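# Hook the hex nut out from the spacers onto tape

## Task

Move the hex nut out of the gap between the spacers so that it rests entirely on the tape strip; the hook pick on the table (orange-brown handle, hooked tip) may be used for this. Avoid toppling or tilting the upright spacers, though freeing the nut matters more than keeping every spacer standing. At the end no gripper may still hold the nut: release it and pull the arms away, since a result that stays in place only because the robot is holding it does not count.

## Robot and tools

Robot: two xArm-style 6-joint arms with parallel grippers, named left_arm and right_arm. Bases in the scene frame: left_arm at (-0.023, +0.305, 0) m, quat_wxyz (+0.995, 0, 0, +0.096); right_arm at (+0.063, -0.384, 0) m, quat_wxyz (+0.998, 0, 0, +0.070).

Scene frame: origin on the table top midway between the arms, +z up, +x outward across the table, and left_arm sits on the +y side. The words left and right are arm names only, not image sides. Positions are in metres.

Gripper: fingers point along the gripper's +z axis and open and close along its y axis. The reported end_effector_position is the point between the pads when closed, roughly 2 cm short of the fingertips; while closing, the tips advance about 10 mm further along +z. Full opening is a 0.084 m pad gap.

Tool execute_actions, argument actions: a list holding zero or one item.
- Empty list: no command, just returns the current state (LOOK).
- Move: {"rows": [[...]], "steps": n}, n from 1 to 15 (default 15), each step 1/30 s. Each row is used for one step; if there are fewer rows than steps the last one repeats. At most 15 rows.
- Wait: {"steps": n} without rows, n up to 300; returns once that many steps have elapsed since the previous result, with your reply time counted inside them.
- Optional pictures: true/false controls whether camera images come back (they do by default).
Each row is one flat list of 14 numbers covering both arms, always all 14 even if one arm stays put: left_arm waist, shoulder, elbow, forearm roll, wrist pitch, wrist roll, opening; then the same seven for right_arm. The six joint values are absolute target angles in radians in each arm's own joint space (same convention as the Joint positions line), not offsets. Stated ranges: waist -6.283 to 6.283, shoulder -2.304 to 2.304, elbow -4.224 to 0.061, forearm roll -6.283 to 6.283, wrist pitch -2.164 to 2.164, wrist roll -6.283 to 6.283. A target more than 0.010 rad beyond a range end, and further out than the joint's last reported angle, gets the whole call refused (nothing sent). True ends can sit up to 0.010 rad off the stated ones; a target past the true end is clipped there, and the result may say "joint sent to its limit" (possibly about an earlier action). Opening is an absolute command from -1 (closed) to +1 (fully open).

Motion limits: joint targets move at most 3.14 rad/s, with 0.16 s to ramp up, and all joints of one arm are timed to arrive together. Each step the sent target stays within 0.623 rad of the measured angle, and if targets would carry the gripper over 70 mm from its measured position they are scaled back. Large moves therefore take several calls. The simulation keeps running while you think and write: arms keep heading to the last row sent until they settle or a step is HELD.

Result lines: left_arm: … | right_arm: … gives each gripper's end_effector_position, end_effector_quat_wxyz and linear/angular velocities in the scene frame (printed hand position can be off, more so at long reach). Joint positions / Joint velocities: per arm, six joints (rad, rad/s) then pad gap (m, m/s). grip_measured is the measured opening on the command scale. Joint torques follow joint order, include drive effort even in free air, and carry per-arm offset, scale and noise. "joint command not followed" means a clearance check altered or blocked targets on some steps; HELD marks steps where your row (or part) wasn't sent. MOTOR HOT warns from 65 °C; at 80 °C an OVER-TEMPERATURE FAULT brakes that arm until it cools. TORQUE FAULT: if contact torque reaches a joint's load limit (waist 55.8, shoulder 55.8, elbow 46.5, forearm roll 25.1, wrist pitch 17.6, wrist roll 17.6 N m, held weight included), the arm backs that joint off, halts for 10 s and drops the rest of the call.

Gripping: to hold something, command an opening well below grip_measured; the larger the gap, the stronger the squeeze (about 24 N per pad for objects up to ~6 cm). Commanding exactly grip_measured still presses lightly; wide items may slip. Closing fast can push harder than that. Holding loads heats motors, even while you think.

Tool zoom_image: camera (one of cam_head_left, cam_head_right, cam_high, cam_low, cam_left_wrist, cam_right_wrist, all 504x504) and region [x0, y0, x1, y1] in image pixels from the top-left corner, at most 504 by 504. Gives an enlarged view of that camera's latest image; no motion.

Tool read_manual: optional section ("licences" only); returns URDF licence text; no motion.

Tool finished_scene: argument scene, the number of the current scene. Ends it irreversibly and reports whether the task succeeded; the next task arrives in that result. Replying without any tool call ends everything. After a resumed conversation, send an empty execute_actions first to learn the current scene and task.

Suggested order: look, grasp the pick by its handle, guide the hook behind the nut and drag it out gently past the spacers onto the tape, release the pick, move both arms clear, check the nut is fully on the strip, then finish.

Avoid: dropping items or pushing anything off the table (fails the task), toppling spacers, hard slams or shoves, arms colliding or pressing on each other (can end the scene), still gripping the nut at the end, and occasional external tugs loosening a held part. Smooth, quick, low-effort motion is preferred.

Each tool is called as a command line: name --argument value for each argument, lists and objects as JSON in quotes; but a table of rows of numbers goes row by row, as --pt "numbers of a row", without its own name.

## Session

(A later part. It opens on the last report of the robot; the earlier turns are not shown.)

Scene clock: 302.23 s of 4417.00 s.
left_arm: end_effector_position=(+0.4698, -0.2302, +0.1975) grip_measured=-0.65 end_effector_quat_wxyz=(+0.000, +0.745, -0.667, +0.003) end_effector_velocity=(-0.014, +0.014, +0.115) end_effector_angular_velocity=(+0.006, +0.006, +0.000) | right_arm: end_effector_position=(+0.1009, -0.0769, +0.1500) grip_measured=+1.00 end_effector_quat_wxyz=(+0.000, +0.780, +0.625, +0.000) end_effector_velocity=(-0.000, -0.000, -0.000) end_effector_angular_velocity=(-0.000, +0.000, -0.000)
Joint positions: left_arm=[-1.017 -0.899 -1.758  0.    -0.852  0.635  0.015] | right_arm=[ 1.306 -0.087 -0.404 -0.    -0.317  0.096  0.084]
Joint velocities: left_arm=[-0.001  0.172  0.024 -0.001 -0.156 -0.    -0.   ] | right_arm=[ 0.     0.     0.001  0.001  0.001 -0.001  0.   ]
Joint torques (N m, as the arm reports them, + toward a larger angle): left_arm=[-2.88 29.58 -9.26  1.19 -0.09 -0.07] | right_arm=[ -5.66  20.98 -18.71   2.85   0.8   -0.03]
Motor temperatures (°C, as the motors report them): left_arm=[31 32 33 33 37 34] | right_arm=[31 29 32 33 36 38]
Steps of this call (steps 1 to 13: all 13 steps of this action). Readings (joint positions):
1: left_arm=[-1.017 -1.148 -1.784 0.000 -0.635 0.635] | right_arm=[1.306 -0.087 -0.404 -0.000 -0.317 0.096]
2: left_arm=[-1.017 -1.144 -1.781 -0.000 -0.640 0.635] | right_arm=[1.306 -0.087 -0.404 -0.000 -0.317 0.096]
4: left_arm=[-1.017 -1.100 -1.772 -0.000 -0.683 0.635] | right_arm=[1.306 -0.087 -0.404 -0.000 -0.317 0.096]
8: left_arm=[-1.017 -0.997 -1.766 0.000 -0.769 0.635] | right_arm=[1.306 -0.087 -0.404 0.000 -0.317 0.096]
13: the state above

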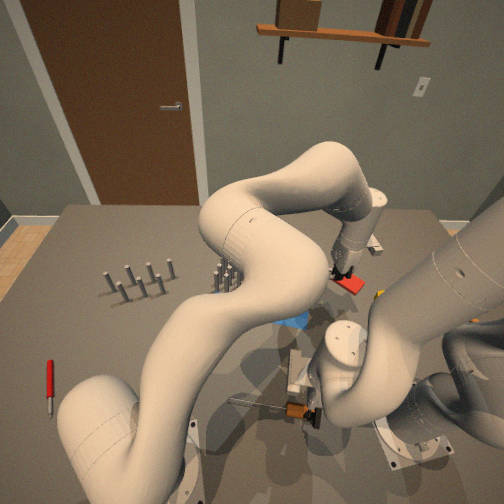

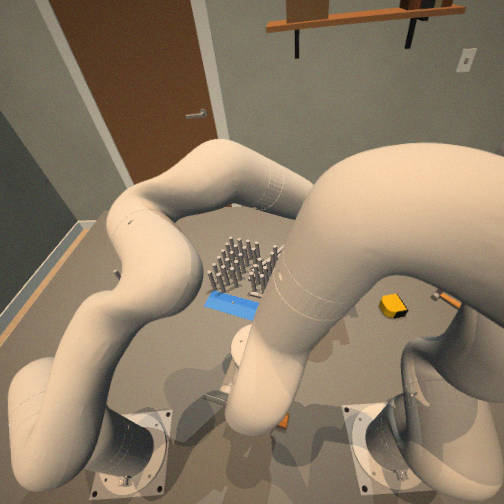

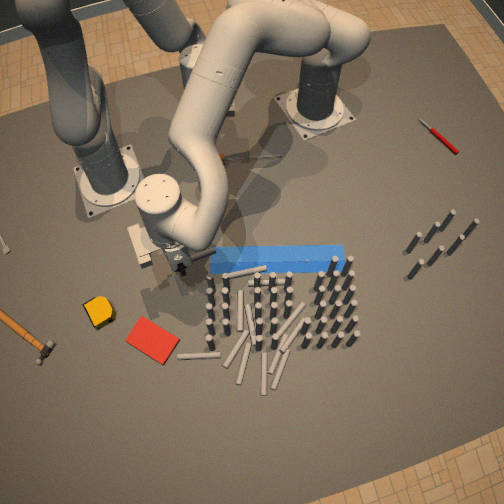

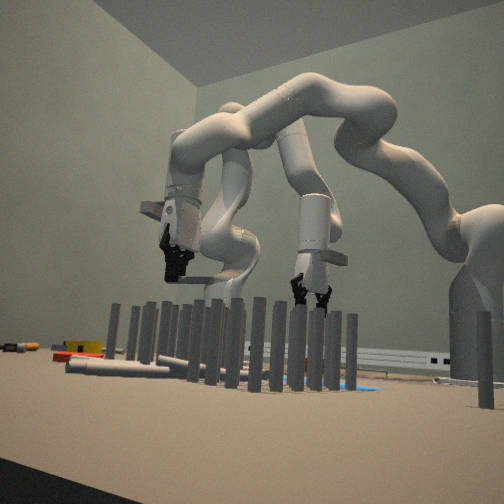

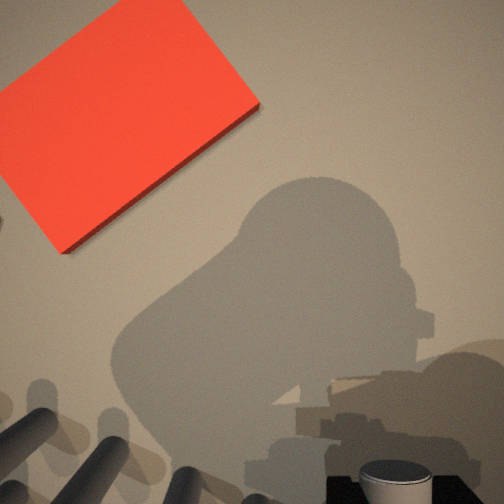

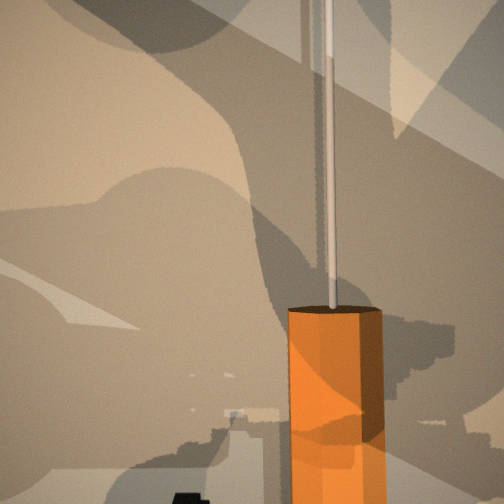

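execute_actions --actions '[{"rows": [[0.3277,-0.4427,-1.0289,0,0.9846,0,-1, 1.3063,-0.087,-0.4039,0,-0.3169,0.0963,1]], "steps": 15}]' --pictures false

execute_actions --actions '[{"steps": 38}]' --pictures false

execute_actions --actions '[{"rows": [[0.3277,-0.5729,-0.4441,0,1.6996,0,-1, 1.3063,-0.087,-0.4039,0,-0.3169,0.0963,1]], "steps": 15}]' --pictures false

execute_actions --actions '[{"rows": [[0.3277,-0.5729,-0.4441,0,1.6996,0,-1, 1.3063,-0.087,-0.4039,0,-0.3169,0.0963,1]], "steps": 10}]' --pictures false

execute_actions --actions '[{"rows": [[0.3277,-0.9799,-0.6006,0,1.9501,0,-1, 1.3063,-0.087,-0.4039,0,-0.3169,0.0963,1]], "steps": 14}]' --pictures false

execute_actions --actions '[{"rows": [[0.3277,-1.0946,-0.6649,0,2.0006,0,-1, 1.3063,-0.087,-0.4039,0,-0.3169,0.0963,1]], "steps": 15}]' --pictures false

execute_actions --actions '[{"rows": [[0.3277,-1.0946,-0.6649,0,2.0006,0,-1, 1.3063,-0.087,-0.4039,0,-0.3169,0.0963,1],[0.3277,-1.0946,-0.6649,0,2.0006,0,-1, 1.3063,-0.087,-0.4039,0,-0.3169,0.0963,1],[0.3277,-1.0946,-0.6649,0,2.0006,0,0.2, 1.3063,-0.087,-0.4039,0,-0.3169,0.0963,1]], "steps": 12}]' --pictures false

execute_actions --actions '[{"rows": [[0.3277,-0.5729,-0.4441,0,1.6996,0,0.2, 1.3063,-0.087,-0.4039,0,-0.3169,0.0963,1]], "steps": 15}]'

Scene clock: 305.03 s of 4417.00 s.
left_arm: end_effector_position=(+0.5913, -0.0417, +0.2151) grip_measured=-0.65 end_effector_quat_wxyz=(+0.008, +0.899, -0.425, +0.105) end_effector_velocity=(+0.235, +0.455, +0.024) end_effector_angular_velocity=(-0.335, -0.398, +1.174) | right_arm: end_effector_position=(+0.1009, -0.0769, +0.1500) grip_measured=+1.00 end_effector_quat_wxyz=(+0.000, +0.780, +0.625, +0.000) end_effector_velocity=(+0.000, -0.000, -0.000) end_effector_angular_velocity=(-0.001, -0.000, +0.002)
Joint positions: left_arm=[-0.705 -0.705 -1.461  0.    -0.545  0.371  0.015] | right_arm=[ 1.306 -0.087 -0.404 -0.    -0.317  0.096  0.084]
Joint velocities: left_arm=[ 0.725  0.327  0.539  0.001  0.723 -0.46  -0.   ] | right_arm=[ 0.     0.     0.    -0.001 -0.001 -0.001 -0.   ]
Joint torques (N m, as the arm reports them, + toward a larger angle): left_arm=[ -3.72  59.64 -18.43   1.44  -0.04  -0.31] | right_arm=[ -6.01  21.3  -19.68   2.26   0.74   0.  ]
Motor temperatures (°C, as the motors report them): left_arm=[31 32 33 33 37 34] | right_arm=[31 29 32 33 36 38]
Steps of this call (steps 1 to 15: the robot went on to your last target; steps 16 to 69: nothing new was sent; steps 70 to 84: all 15 steps of this action). Readings (joint positions):
70: left_arm=[-1.017 -0.893 -1.754 -0.000 -0.860 0.635] | right_arm=[1.306 -0.087 -0.404 0.000 -0.317 0.096]
71: left_arm=[-1.013 -0.889 -1.748 -0.000 -0.853 0.628] | right_arm=[1.306 -0.087 -0.404 -0.000 -0.317 0.096]
73: left_arm=[-0.970 -0.857 -1.701 -0.000 -0.808 0.582] | right_arm=[1.306 -0.087 -0.404 -0.000 -0.317 0.096]
77: left_arm=[-0.873 -0.793 -1.607 -0.000 -0.712 0.494] | right_arm=[1.306 -0.087 -0.404 -0.000 -0.317 0.096]
84: the state above

Scene clock: 306.30 s of 4417.00 s.
left_arm: end_effector_position=(+0.7031, +0.5664, +0.3527) grip_measured=-0.65 end_effector_quat_wxyz=(-0.109, +0.823, +0.122, +0.544) end_effector_velocity=(-0.087, +0.413, +0.272) end_effector_angular_velocity=(+0.282, -1.210, +0.601) | right_arm: end_effector_position=(+0.1009, -0.0769, +0.1500) grip_measured=+1.00 end_effector_quat_wxyz=(+0.000, +0.780, +0.625, +0.000) end_effector_velocity=(-0.000, -0.000, +0.000) end_effector_angular_velocity=(-0.000, +0.000, -0.001)
Joint positions: left_arm=[ 0.154 -0.479 -1.088  0.     0.566  0.051  0.015] | right_arm=[ 1.306 -0.087 -0.404 -0.    -0.317  0.096  0.084]
Joint velocities: left_arm=[ 0.542  0.113  0.185  0.002  1.307 -0.158 -0.   ] | right_arm=[-0.     0.     0.     0.001 -0.    -0.    -0.   ]
Joint torques (N m, as the arm reports them, + toward a larger angle): left_arm=[  0.19  47.96 -18.35   0.92   1.65   0.25] | right_arm=[ -7.38  20.47 -19.59   2.71   0.74  -0.08]
Motor temperatures (°C, as the motors report them): left_arm=[31 32 33 33 37 34] | right_arm=[31 29 32 33 36 38]
Steps of this call (steps 1 to 38: the robot went on to your last target). Readings (joint positions):
1: left_arm=[-0.680 -0.694 -1.444 0.000 -0.520 0.355] | right_arm=[1.306 -0.087 -0.404 0.000 -0.317 0.096]
2: left_arm=[-0.656 -0.684 -1.427 0.000 -0.496 0.341] | right_arm=[1.306 -0.087 -0.404 0.000 -0.317 0.096]
4: left_arm=[-0.607 -0.665 -1.395 0.000 -0.447 0.314] | right_arm=[1.306 -0.087 -0.404 0.000 -0.317 0.096]
8: left_arm=[-0.510 -0.631 -1.338 0.000 -0.350 0.265] | right_arm=[1.306 -0.087 -0.404 -0.000 -0.317 0.096]
38: the state above

Scene clock: 306.80 s of 4417.00 s.
left_arm: end_effector_position=(+0.5523, +0.5935, +0.2367) grip_measured=-0.65 end_effector_quat_wxyz=(-0.146, +0.771, +0.176, +0.594) end_effector_velocity=(-0.376, -0.025, -0.058) end_effector_angular_velocity=(+0.335, -0.811, +0.244) | right_arm: end_effector_position=(+0.1009, -0.0769, +0.1500) grip_measured=+1.00 end_effector_quat_wxyz=(+0.000, +0.780, +0.625, +0.000) end_effector_velocity=(-0.000, -0.001, -0.000) end_effector_angular_velocity=(-0.001, -0.000, +0.001)
Joint positions: left_arm=[ 0.274 -0.537 -0.677  0.     1.176  0.016  0.015] | right_arm=[ 1.306 -0.087 -0.404 -0.    -0.317  0.096  0.084]
Joint velocities: left_arm=[ 0.226 -0.151  0.976 -0.001  2.003 -0.066  0.   ] | right_arm=[-0.     0.     0.001 -0.001 -0.     0.     0.   ]
Joint torques (N m, as the arm reports them, + toward a larger angle): left_arm=[ -1.45  42.79 -13.59   0.27   2.19   0.11] | right_arm=[ -6.46  20.87 -19.14   2.8    0.7   -0.19]
Motor temperatures (°C, as the motors report them): left_arm=[31 32 33 33 37 34] | right_arm=[31 29 32 33 36 38]
Steps of this call (steps 1 to 15: all 15 steps of this action). Readings (joint positions):
1: left_arm=[0.172 -0.475 -1.082 0.000 0.610 0.046] | right_arm=[1.306 -0.087 -0.404 -0.000 -0.317 0.096]
2: left_arm=[0.187 -0.473 -1.073 -0.000 0.648 0.042] | right_arm=[1.306 -0.087 -0.404 0.000 -0.317 0.096]
4: left_arm=[0.198 -0.481 -1.022 0.000 0.700 0.039] | right_arm=[1.306 -0.087 -0.404 -0.000 -0.317 0.096]
8: left_arm=[0.223 -0.502 -0.899 0.000 0.828 0.031] | right_arm=[1.306 -0.087 -0.404 -0.000 -0.317 0.096]
15: the state above

Scene clock: 307.13 s of 4417.00 s.
left_arm: end_effector_position=(+0.4557, +0.5779, +0.2492) grip_measured=-0.65 end_effector_quat_wxyz=(-0.181, +0.685, +0.182, +0.682) end_effector_velocity=(-0.022, -0.005, +0.025) end_effector_angular_velocity=(+0.060, -0.114, +0.011) | right_arm: end_effector_position=(+0.1009, -0.0769, +0.1500) grip_measured=+1.00 end_effector_quat_wxyz=(+0.000, +0.780, +0.625, +0.000) end_effector_velocity=(+0.000, +0.000, +0.000) end_effector_angular_velocity=(+0.000, -0.000, -0.001)
Joint positions: left_arm=[ 0.327 -0.572 -0.448 -0.     1.69   0.     0.015] | right_arm=[ 1.306 -0.087 -0.404 -0.    -0.317  0.096  0.084]
Joint velocities: left_arm=[ 0.013 -0.005  0.047  0.002  0.181 -0.004 -0.   ] | right_arm=[ 0.     0.    -0.001 -0.    -0.     0.001  0.   ]
Joint torques (N m, as the arm reports them, + toward a larger angle): left_arm=[-1.14 38.   -8.19  0.22  1.33 -0.31] | right_arm=[ -6.17  20.38 -19.04   2.79   0.75   0.01]
Motor temperatures (°C, as the motors report them): left_arm=[31 32 33 33 37 34] | right_arm=[31 29 32 33 36 38]
Steps of this call (steps 1 to 10: all 10 steps of this action). Readings (joint positions):
1: left_arm=[0.281 -0.542 -0.645 -0.000 1.245 0.014] | right_arm=[1.306 -0.087 -0.404 0.000 -0.317 0.096]
2: left_arm=[0.289 -0.547 -0.612 -0.000 1.318 0.011] | right_arm=[1.306 -0.087 -0.404 0.000 -0.317 0.096]
4: left_arm=[0.303 -0.557 -0.549 -0.000 1.461 0.007] | right_arm=[1.306 -0.087 -0.404 -0.000 -0.317 0.096]
8: left_arm=[0.325 -0.571 -0.457 -0.000 1.665 0.001] | right_arm=[1.306 -0.087 -0.404 0.000 -0.317 0.096]
10: the state above

Scene clock: 307.60 s of 4417.00 s.
left_arm: end_effector_position=(+0.4541, +0.5775, +0.1310) grip_measured=-0.65 end_effector_quat_wxyz=(-0.181, +0.684, +0.182, +0.683) end_effector_velocity=(+0.004, +0.003, -0.001) end_effector_angular_velocity=(+0.026, -0.047, +0.001) | right_arm: end_effector_position=(+0.1009, -0.0769, +0.1500) grip_measured=+1.00 end_effector_quat_wxyz=(+0.000, +0.780, +0.625, +0.000) end_effector_velocity=(-0.000, -0.000, -0.000) end_effector_angular_velocity=(-0.000, +0.000, -0.001)
Joint positions: left_arm=[ 0.328 -0.976 -0.599  0.     1.947  0.     0.015] | right_arm=[ 1.306 -0.087 -0.404 -0.    -0.317  0.096  0.084]
Joint velocities: left_arm=[ 0.001 -0.046 -0.035  0.     0.065 -0.001 -0.   ] | right_arm=[-0.    -0.     0.     0.     0.     0.001  0.   ]
Joint torques (N m, as the arm reports them, + toward a larger angle): left_arm=[-2.83 50.01 -0.57  0.29  1.6  -0.11] | right_arm=[ -6.3   21.14 -19.19   2.41   0.67  -0.11]
Motor temperatures (°C, as the motors report them): left_arm=[31 32 33 33 37 34] | right_arm=[31 29 32 33 36 38]
Steps of this call (steps 1 to 14: all 14 steps of this action). Readings (joint positions):
1: left_arm=[0.327 -0.573 -0.447 0.000 1.694 0.000] | right_arm=[1.306 -0.087 -0.404 0.000 -0.317 0.096]
2: left_arm=[0.327 -0.578 -0.450 0.000 1.701 0.000] | right_arm=[1.306 -0.087 -0.404 -0.000 -0.317 0.096]
4: left_arm=[0.327 -0.634 -0.475 0.000 1.739 0.000] | right_arm=[1.306 -0.087 -0.404 -0.000 -0.317 0.096]
8: left_arm=[0.327 -0.843 -0.551 0.000 1.864 0.000] | right_arm=[1.306 -0.087 -0.404 0.000 -0.317 0.096]
14: the state above

Scene clock: 308.10 s of 4417.00 s.
left_arm: end_effector_position=(+0.4542, +0.5776, +0.0935) grip_measured=-0.65 end_effector_quat_wxyz=(-0.182, +0.683, +0.181, +0.684) end_effector_velocity=(-0.000, -0.001, -0.000) end_effector_angular_velocity=(+0.001, -0.002, -0.001) | right_arm: end_effector_position=(+0.1009, -0.0769, +0.1500) grip_measured=+1.00 end_effector_quat_wxyz=(+0.000, +0.780, +0.625, +0.000) end_effector_velocity=(+0.000, +0.000, +0.000) end_effector_angular_velocity=(+0.000, -0.000, +0.003)
Joint positions: left_arm=[ 0.328 -1.094 -0.665 -0.     2.001 -0.     0.015] | right_arm=[ 1.306 -0.087 -0.404 -0.    -0.317  0.096  0.084]
Joint velocities: left_arm=[-0.001 -0.003 -0.001  0.001  0.004 -0.    -0.   ] | right_arm=[ 0.     0.    -0.    -0.001 -0.001 -0.001  0.   ]
Joint torques (N m, as the arm reports them, + toward a larger angle): left_arm=[-0.76 41.6   1.91 -0.1   1.59 -0.1 ] | right_arm=[ -6.4   21.27 -18.86   2.38   0.79  -0.14]
Motor temperatures (°C, as the motors report them): left_arm=[31 32 33 33 37 34] | right_arm=[31 29 32 33 36 38]
Steps of this call (steps 1 to 15: all 15 steps of this action). Readings (joint positions):
1: left_arm=[0.328 -0.977 -0.600 -0.000 1.949 0.000] | right_arm=[1.306 -0.087 -0.404 -0.000 -0.317 0.096]
2: left_arm=[0.328 -0.983 -0.604 -0.000 1.953 0.000] | right_arm=[1.306 -0.087 -0.404 -0.000 -0.317 0.096]
4: left_arm=[0.328 -1.032 -0.632 -0.000 1.976 0.000] | right_arm=[1.306 -0.087 -0.404 -0.000 -0.317 0.096]
8: left_arm=[0.328 -1.091 -0.662 0.000 1.998 -0.000] | right_arm=[1.306 -0.087 -0.404 -0.000 -0.317 0.096]
15: the state above

Scene clock: 308.50 s of 4417.00 s.
left_arm: end_effector_position=(+0.4541, +0.5775, +0.0930) grip_measured=+0.19 end_effector_quat_wxyz=(-0.182, +0.683, +0.182, +0.683) end_effector_velocity=(+0.000, +0.001, +0.001) end_effector_angular_velocity=(+0.002, -0.001, +0.001) | right_arm: end_effector_position=(+0.1009, -0.0769, +0.1500) grip_measured=+1.00 end_effector_quat_wxyz=(+0.000, +0.780, +0.625, +0.000) end_effector_velocity=(-0.000, -0.000, -0.000) end_effector_angular_velocity=(-0.001, +0.000, +0.000)
Joint positions: left_arm=[ 0.328 -1.095 -0.665  0.     2.001  0.     0.052] | right_arm=[ 1.306 -0.087 -0.404 -0.    -0.317  0.096  0.084]
Joint velocities: left_arm=[ 0.001  0.001 -0.001 -0.001  0.     0.001  0.   ] | right_arm=[-0.    -0.     0.     0.    -0.001 -0.    -0.   ]
Joint torques (N m, as the arm reports them, + toward a larger angle): left_arm=[-2.26 44.44  0.5   0.28  1.53  0.15] | right_arm=[ -6.22  21.03 -18.89   2.69   0.77  -0.05]
Motor temperatures (°C, as the motors report them): left_arm=[31 32 33 33 37 34] | right_arm=[31 29 32 33 36 38]
Steps of this call (steps 1 to 12: all 12 steps of this action). Readings (joint positions):
1: left_arm=[0.328 -1.094 -0.665 -0.000 2.001 -0.000] | right_arm=[1.306 -0.087 -0.404 0.000 -0.317 0.096]
2: left_arm=[0.328 -1.094 -0.665 -0.000 2.001 -0.000] | right_arm=[1.306 -0.087 -0.404 0.000 -0.317 0.096]
4: left_arm=[0.328 -1.094 -0.665 -0.000 2.001 0.000] | right_arm=[1.306 -0.087 -0.404 -0.000 -0.317 0.096]
8: left_arm=[0.328 -1.094 -0.665 -0.000 2.001 0.000] | right_arm=[1.306 -0.087 -0.404 -0.000 -0.317 0.096]
12: the state above

Scene clock: 309.00 s of 4417.00 s.
left_arm: end_effector_position=(+0.4548, +0.5779, +0.2483) grip_measured=+0.19 end_effector_quat_wxyz=(-0.182, +0.683, +0.181, +0.684) end_effector_velocity=(-0.017, -0.010, +0.028) end_effector_angular_velocity=(-0.029, +0.047, -0.001) | right_arm: end_effector_position=(+0.1009, -0.0769, +0.1500) grip_measured=+1.00 end_effector_quat_wxyz=(+0.000, +0.780, +0.625, +0.000) end_effector_velocity=(+0.000, +0.000, +0.000) end_effector_angular_velocity=(+0.001, -0.000, +0.000)
Joint positions: left_arm=[ 0.328 -0.582 -0.448 -0.     1.707  0.     0.052] | right_arm=[ 1.306 -0.087 -0.404 -0.    -0.317  0.096  0.084]
Joint velocities: left_arm=[ 0.     0.16   0.086  0.001 -0.129 -0.001 -0.   ] | right_arm=[ 0.     0.    -0.001 -0.001 -0.     0.     0.   ]
Joint torques (N m, as the arm reports them, + toward a larger angle): left_arm=[-3.09 19.82 -6.65  0.69  1.72 -0.01] | right_arm=[ -5.91  21.29 -19.3    3.08   0.68  -0.17]
Motor temperatures (°C, as the motors report them): left_arm=[31 32 33 33 37 34] | right_arm=[31 29 32 33 36 38]
Steps of this call (steps 1 to 15: all 15 steps of this action). Readings (joint positions):
1: left_arm=[0.328 -1.094 -0.665 0.000 2.000 0.000] | right_arm=[1.306 -0.087 -0.404 -0.000 -0.317 0.096]
2: left_arm=[0.328 -1.089 -0.662 0.000 1.996 -0.000] | right_arm=[1.306 -0.087 -0.404 -0.000 -0.317 0.096]
4: left_arm=[0.328 -1.033 -0.637 0.000 1.961 -0.000] | right_arm=[1.306 -0.087 -0.404 0.000 -0.317 0.096]
8: left_arm=[0.328 -0.832 -0.554 0.000 1.849 0.000] | right_arm=[1.306 -0.087 -0.404 -0.000 -0.317 0.096]
15: the state above

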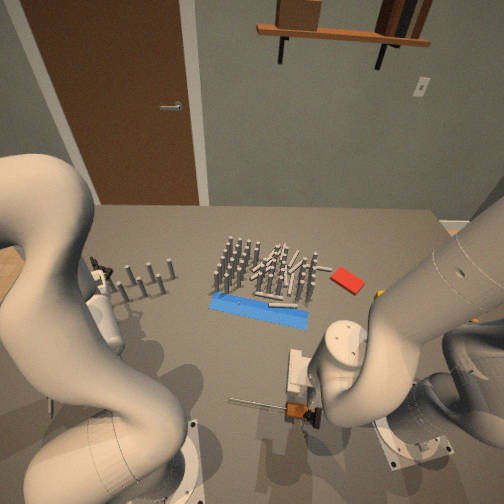

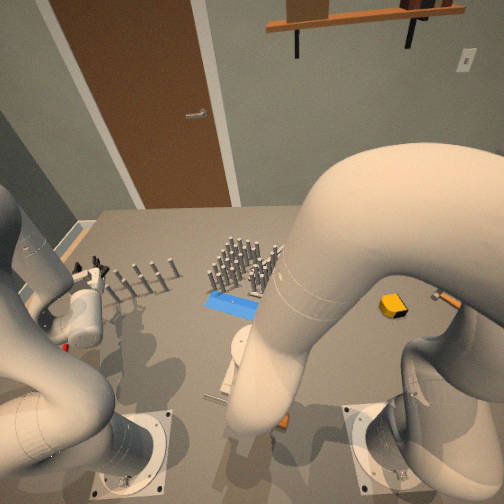

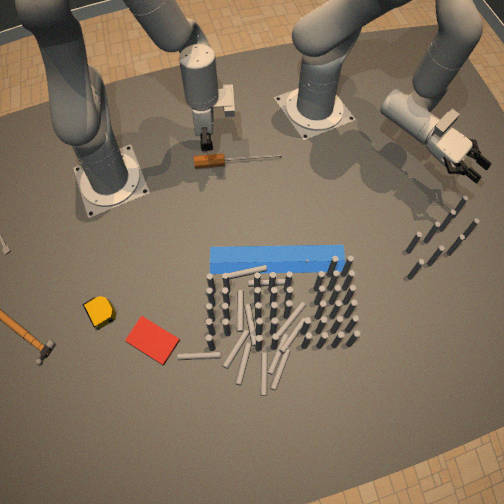

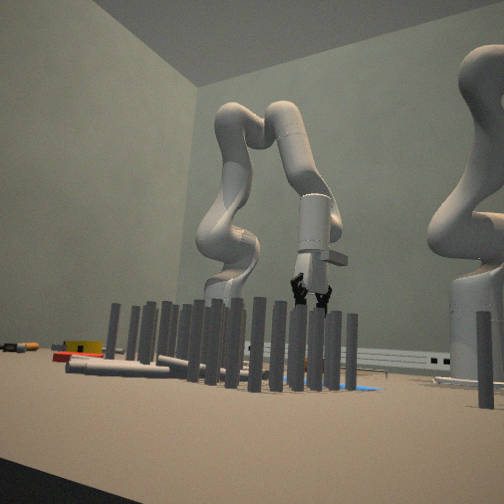

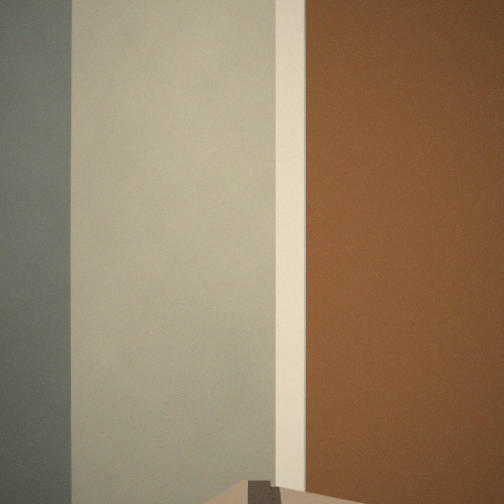

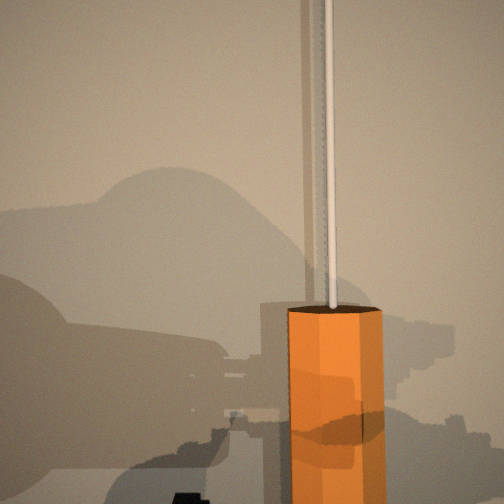

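execute_actions --actions '[{"rows": [[0.3277,-0.5729,-0.4441,0,1.6996,0,0.2, 0.1793,-0.5817,-1.4863,0,-0.9046,0.3193,0.2]], "steps": 15}]' --pictures false

execute_actions --actions '[{"steps": 40}]'

Scene clock: 312.27 s of 4417.00 s.
left_arm: end_effector_position=(+0.4540, +0.5775, +0.2500) grip_measured=+0.19 end_effector_quat_wxyz=(-0.182, +0.683, +0.182, +0.683) end_effector_velocity=(+0.000, -0.001, -0.000) end_effector_angular_velocity=(-0.000, +0.000, -0.001) | right_arm: end_effector_position=(+0.2897, -0.0181, +0.1810) grip_measured=+0.19 end_effector_quat_wxyz=(+0.042, +0.919, +0.388, -0.060) end_effector_velocity=(+0.477, +0.069, +0.121) end_effector_angular_velocity=(+0.081, -0.077, -1.009)
Joint positions: left_arm=[ 0.328 -0.573 -0.444 -0.     1.7    0.     0.052] | right_arm=[ 0.874 -0.353 -0.837  0.    -0.631  0.216  0.052]
Joint velocities: left_arm=[-0.001  0.     0.001  0.    -0.     0.     0.   ] | right_arm=[-0.857 -0.341 -0.857 -0.    -0.406  0.154 -0.   ]
Joint torques (N m, as the arm reports them, + toward a larger angle): left_arm=[-2.9  36.44 -6.09  1.34  1.85 -0.18] | right_arm=[ -6.22  41.81 -21.69   2.76   0.47  -0.09]
Motor temperatures (°C, as the motors report them): left_arm=[31 32 33 33 37 34] | right_arm=[31 29 32 33 36 38]
Steps of this call (steps 1 to 15: the robot went on to your last target; steps 16 to 83: nothing new was sent; steps 84 to 98: all 15 steps of this action). Readings (joint positions):
84: left_arm=[0.328 -0.573 -0.444 0.000 1.700 -0.000] | right_arm=[1.306 -0.087 -0.404 -0.000 -0.317 0.096]
85: left_arm=[0.328 -0.573 -0.444 0.000 1.700 -0.000] | right_arm=[1.301 -0.091 -0.410 -0.000 -0.324 0.099]
87: left_arm=[0.328 -0.573 -0.444 0.000 1.700 -0.000] | right_arm=[1.246 -0.134 -0.465 -0.000 -0.378 0.119]
91: left_arm=[0.328 -0.573 -0.444 0.000 1.700 -0.000] | right_arm=[1.091 -0.246 -0.620 0.000 -0.504 0.168]
98: the state above

Scene clock: 313.60 s of 4417.00 s.
left_arm: end_effector_position=(+0.4540, +0.5775, +0.2500) grip_measured=+0.19 end_effector_quat_wxyz=(-0.182, +0.683, +0.182, +0.683) end_effector_velocity=(-0.000, +0.000, -0.000) end_effector_angular_velocity=(+0.001, +0.002, +0.001) | right_arm: end_effector_position=(+0.6719, -0.1815, +0.3000) grip_measured=+0.19 end_effector_quat_wxyz=(+0.000, +1.000, +0.001, -0.000) end_effector_velocity=(+0.001, -0.002, -0.000) end_effector_angular_velocity=(-0.001, +0.001, -0.004)
Joint positions: left_arm=[ 0.328 -0.573 -0.444  0.     1.7   -0.     0.052] | right_arm=[ 0.18  -0.582 -1.486  0.    -0.905  0.319  0.052]
Joint velocities: left_arm=[ 0.001 -0.001  0.     0.     0.     0.002 -0.   ] | right_arm=[-0.003 -0.001  0.    -0.001 -0.     0.001  0.   ]
Joint torques (N m, as the arm reports them, + toward a larger angle): left_arm=[-1.56 36.91 -5.48  0.47  1.83 -0.01] | right_arm=[ -4.97  54.45 -27.41   2.59   0.76  -0.05]
Motor temperatures (°C, as the motors report them): left_arm=[31 32 33 33 37 34] | right_arm=[31 29 32 33 36 38]
Steps of this call (steps 1 to 40: the robot went on to your last target). Readings (joint positions):
1: left_arm=[0.328 -0.573 -0.444 0.000 1.700 0.000] | right_arm=[0.846 -0.364 -0.866 0.000 -0.644 0.221]
2: left_arm=[0.328 -0.573 -0.444 0.000 1.700 -0.000] | right_arm=[0.818 -0.374 -0.893 0.000 -0.656 0.225]
4: left_arm=[0.328 -0.573 -0.444 -0.000 1.700 0.000] | right_arm=[0.764 -0.393 -0.947 0.000 -0.679 0.234]
8: left_arm=[0.328 -0.573 -0.444 -0.000 1.700 0.000] | right_arm=[0.655 -0.428 -1.048 0.000 -0.721 0.250]
40: the state above

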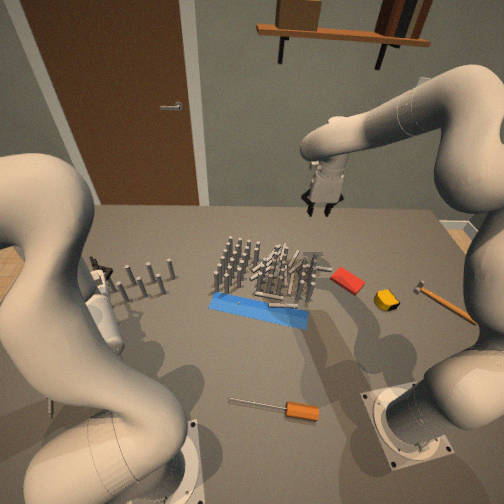

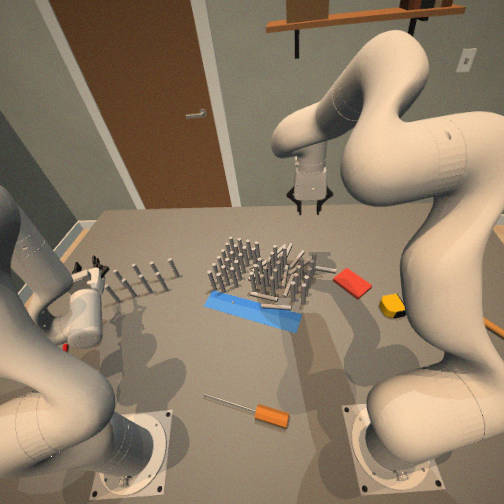

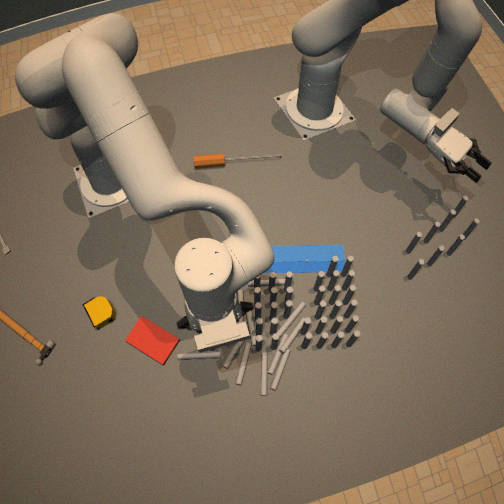

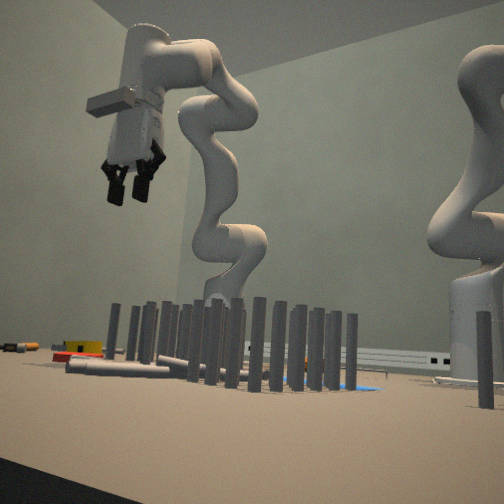

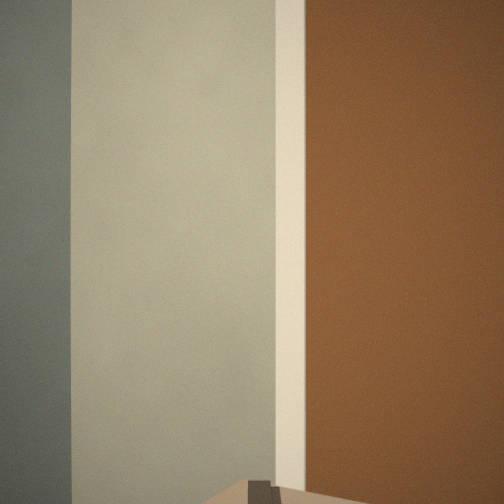

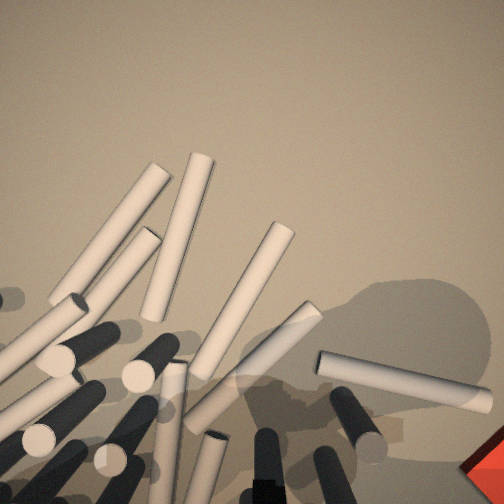

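execute_actions --actions '[{"rows": [[0.3277,-0.5729,-0.4441,0,1.6996,0,0.2, 0.046,-0.5936,-1.2583,0,-0.6647,1.9935,0.0]], "steps": 15}]' --pictures false

execute_actions --actions '[{"steps": 14}]'

Scene clock: 316.70 s of 4417.00 s.
left_arm: end_effector_position=(+0.4540, +0.5775, +0.2500) grip_measured=+0.19 end_effector_quat_wxyz=(-0.182, +0.683, +0.182, +0.683) end_effector_velocity=(-0.000, -0.000, -0.000) end_effector_angular_velocity=(-0.001, +0.000, -0.001) | right_arm: end_effector_position=(+0.6536, -0.2667, +0.2061) grip_measured=-0.01 end_effector_quat_wxyz=(+0.000, +0.839, -0.544, -0.000) end_effector_velocity=(-0.023, -0.062, -0.065) end_effector_angular_velocity=(-0.001, -0.017, -3.207)
Joint positions: left_arm=[ 0.328 -0.573 -0.444  0.     1.7    0.     0.052] | right_arm=[ 0.055 -0.593 -1.274 -0.    -0.682  1.347  0.044]
Joint velocities: left_arm=[ 0.    -0.     0.     0.001  0.    -0.001 -0.   ] | right_arm=[-0.094 -0.004  0.164  0.     0.184  3.113  0.   ]
Joint torques (N m, as the arm reports them, + toward a larger angle): left_arm=[-3.05 37.18 -5.93 -0.05  1.67 -0.07] | right_arm=[  1.02  56.39 -29.27   2.73   0.77  -0.2 ]
Motor temperatures (°C, as the motors report them): left_arm=[31 32 33 33 37 34] | right_arm=[31 29 32 33 36 38]
Steps of this call (steps 1 to 15: the robot went on to your last target; steps 16 to 78: nothing new was sent; steps 79 to 93: all 15 steps of this action). Readings (joint positions):
79: left_arm=[0.328 -0.573 -0.444 0.000 1.700 -0.000] | right_arm=[0.179 -0.582 -1.486 0.000 -0.904 0.320]
80: left_arm=[0.328 -0.573 -0.444 0.000 1.700 0.000] | right_arm=[0.178 -0.582 -1.484 0.000 -0.902 0.326]
82: left_arm=[0.328 -0.573 -0.444 -0.000 1.700 0.000] | right_arm=[0.167 -0.582 -1.464 0.000 -0.879 0.386]
86: left_arm=[0.328 -0.573 -0.444 -0.000 1.700 0.000] | right_arm=[0.113 -0.588 -1.373 -0.000 -0.787 0.659]
93: the state above

Scene clock: 317.17 s of 4417.00 s.
left_arm: end_effector_position=(+0.4540, +0.5775, +0.2500) grip_measured=+0.19 end_effector_quat_wxyz=(-0.182, +0.683, +0.182, +0.683) end_effector_velocity=(+0.000, -0.000, +0.000) end_effector_angular_velocity=(+0.001, +0.000, -0.001) | right_arm: end_effector_position=(+0.6514, -0.2723, +0.2001) grip_measured=-0.01 end_effector_quat_wxyz=(+0.000, -0.620, +0.785, -0.000) end_effector_velocity=(-0.001, -0.001, -0.001) end_effector_angular_velocity=(-0.001, +0.002, -0.014)
Joint positions: left_arm=[ 0.328 -0.573 -0.444 -0.     1.7   -0.     0.052] | right_arm=[ 0.046 -0.594 -1.259  0.    -0.665  1.992  0.044]
Joint velocities: left_arm=[-0.    -0.    -0.001  0.001 -0.     0.001 -0.   ] | right_arm=[-0.001 -0.001  0.001 -0.002  0.     0.014  0.   ]
Joint torques (N m, as the arm reports them, + toward a larger angle): left_arm=[ 1.32 34.98 -5.8  -0.43  1.66 -0.02] | right_arm=[ -6.32  52.39 -25.05   2.8    0.62   0.04]
Motor temperatures (°C, as the motors report them): left_arm=[31 32 33 33 37 34] | right_arm=[31 29 32 33 36 38]
Steps of this call (steps 1 to 14: the robot went on to your last target). Readings (joint positions):
1: left_arm=[0.328 -0.573 -0.444 -0.000 1.700 0.000] | right_arm=[0.052 -0.593 -1.269 -0.000 -0.676 1.451]
2: left_arm=[0.328 -0.573 -0.444 0.000 1.700 -0.000] | right_arm=[0.050 -0.593 -1.266 -0.000 -0.673 1.555]
4: left_arm=[0.328 -0.573 -0.444 0.000 1.700 0.000] | right_arm=[0.048 -0.593 -1.262 0.000 -0.668 1.751]
8: left_arm=[0.328 -0.573 -0.444 -0.000 1.700 0.000] | right_arm=[0.047 -0.593 -1.259 0.000 -0.665 1.965]
14: the state above

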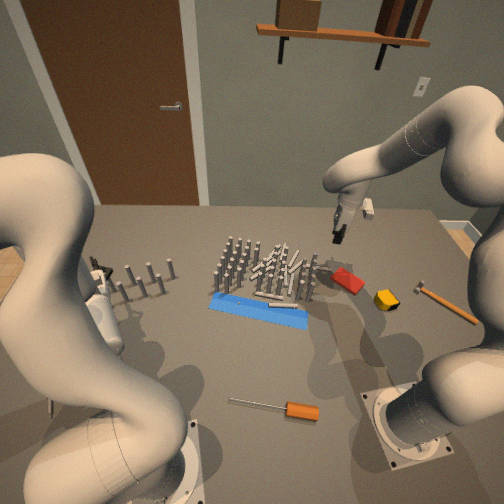

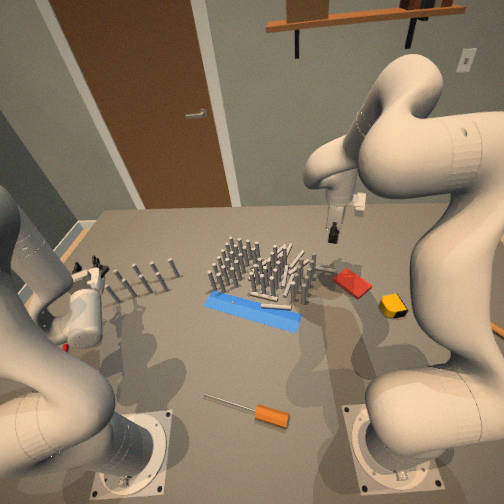

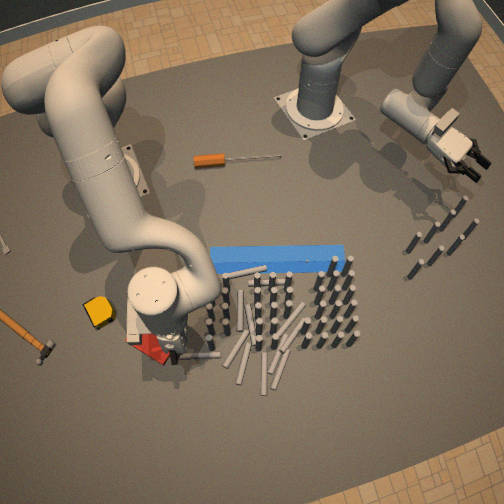

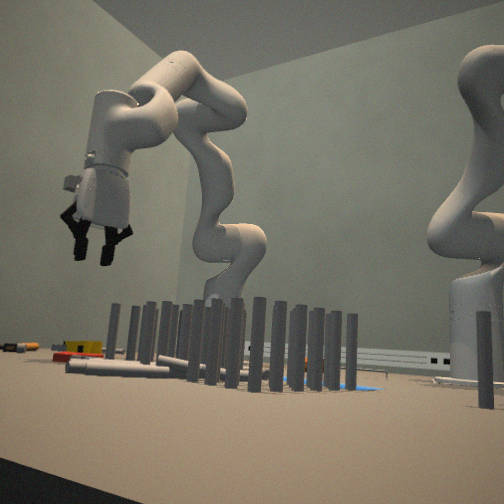

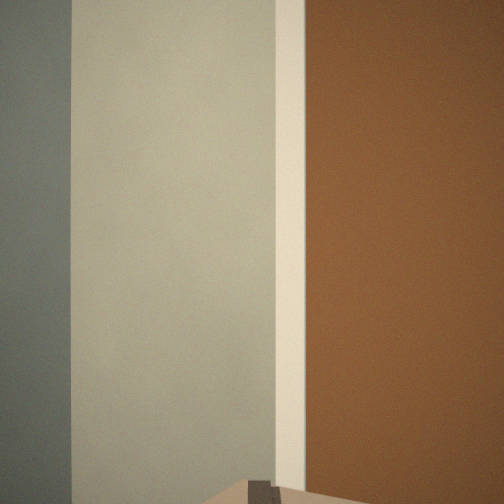

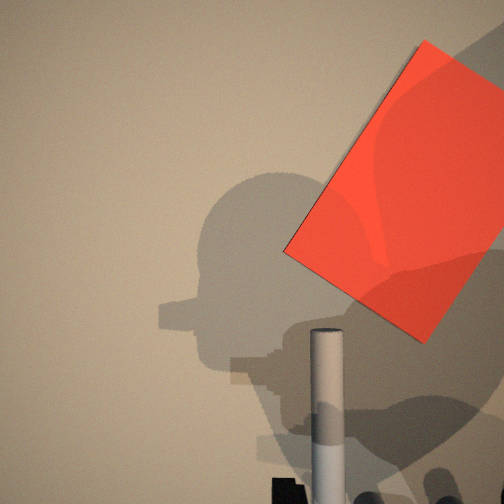

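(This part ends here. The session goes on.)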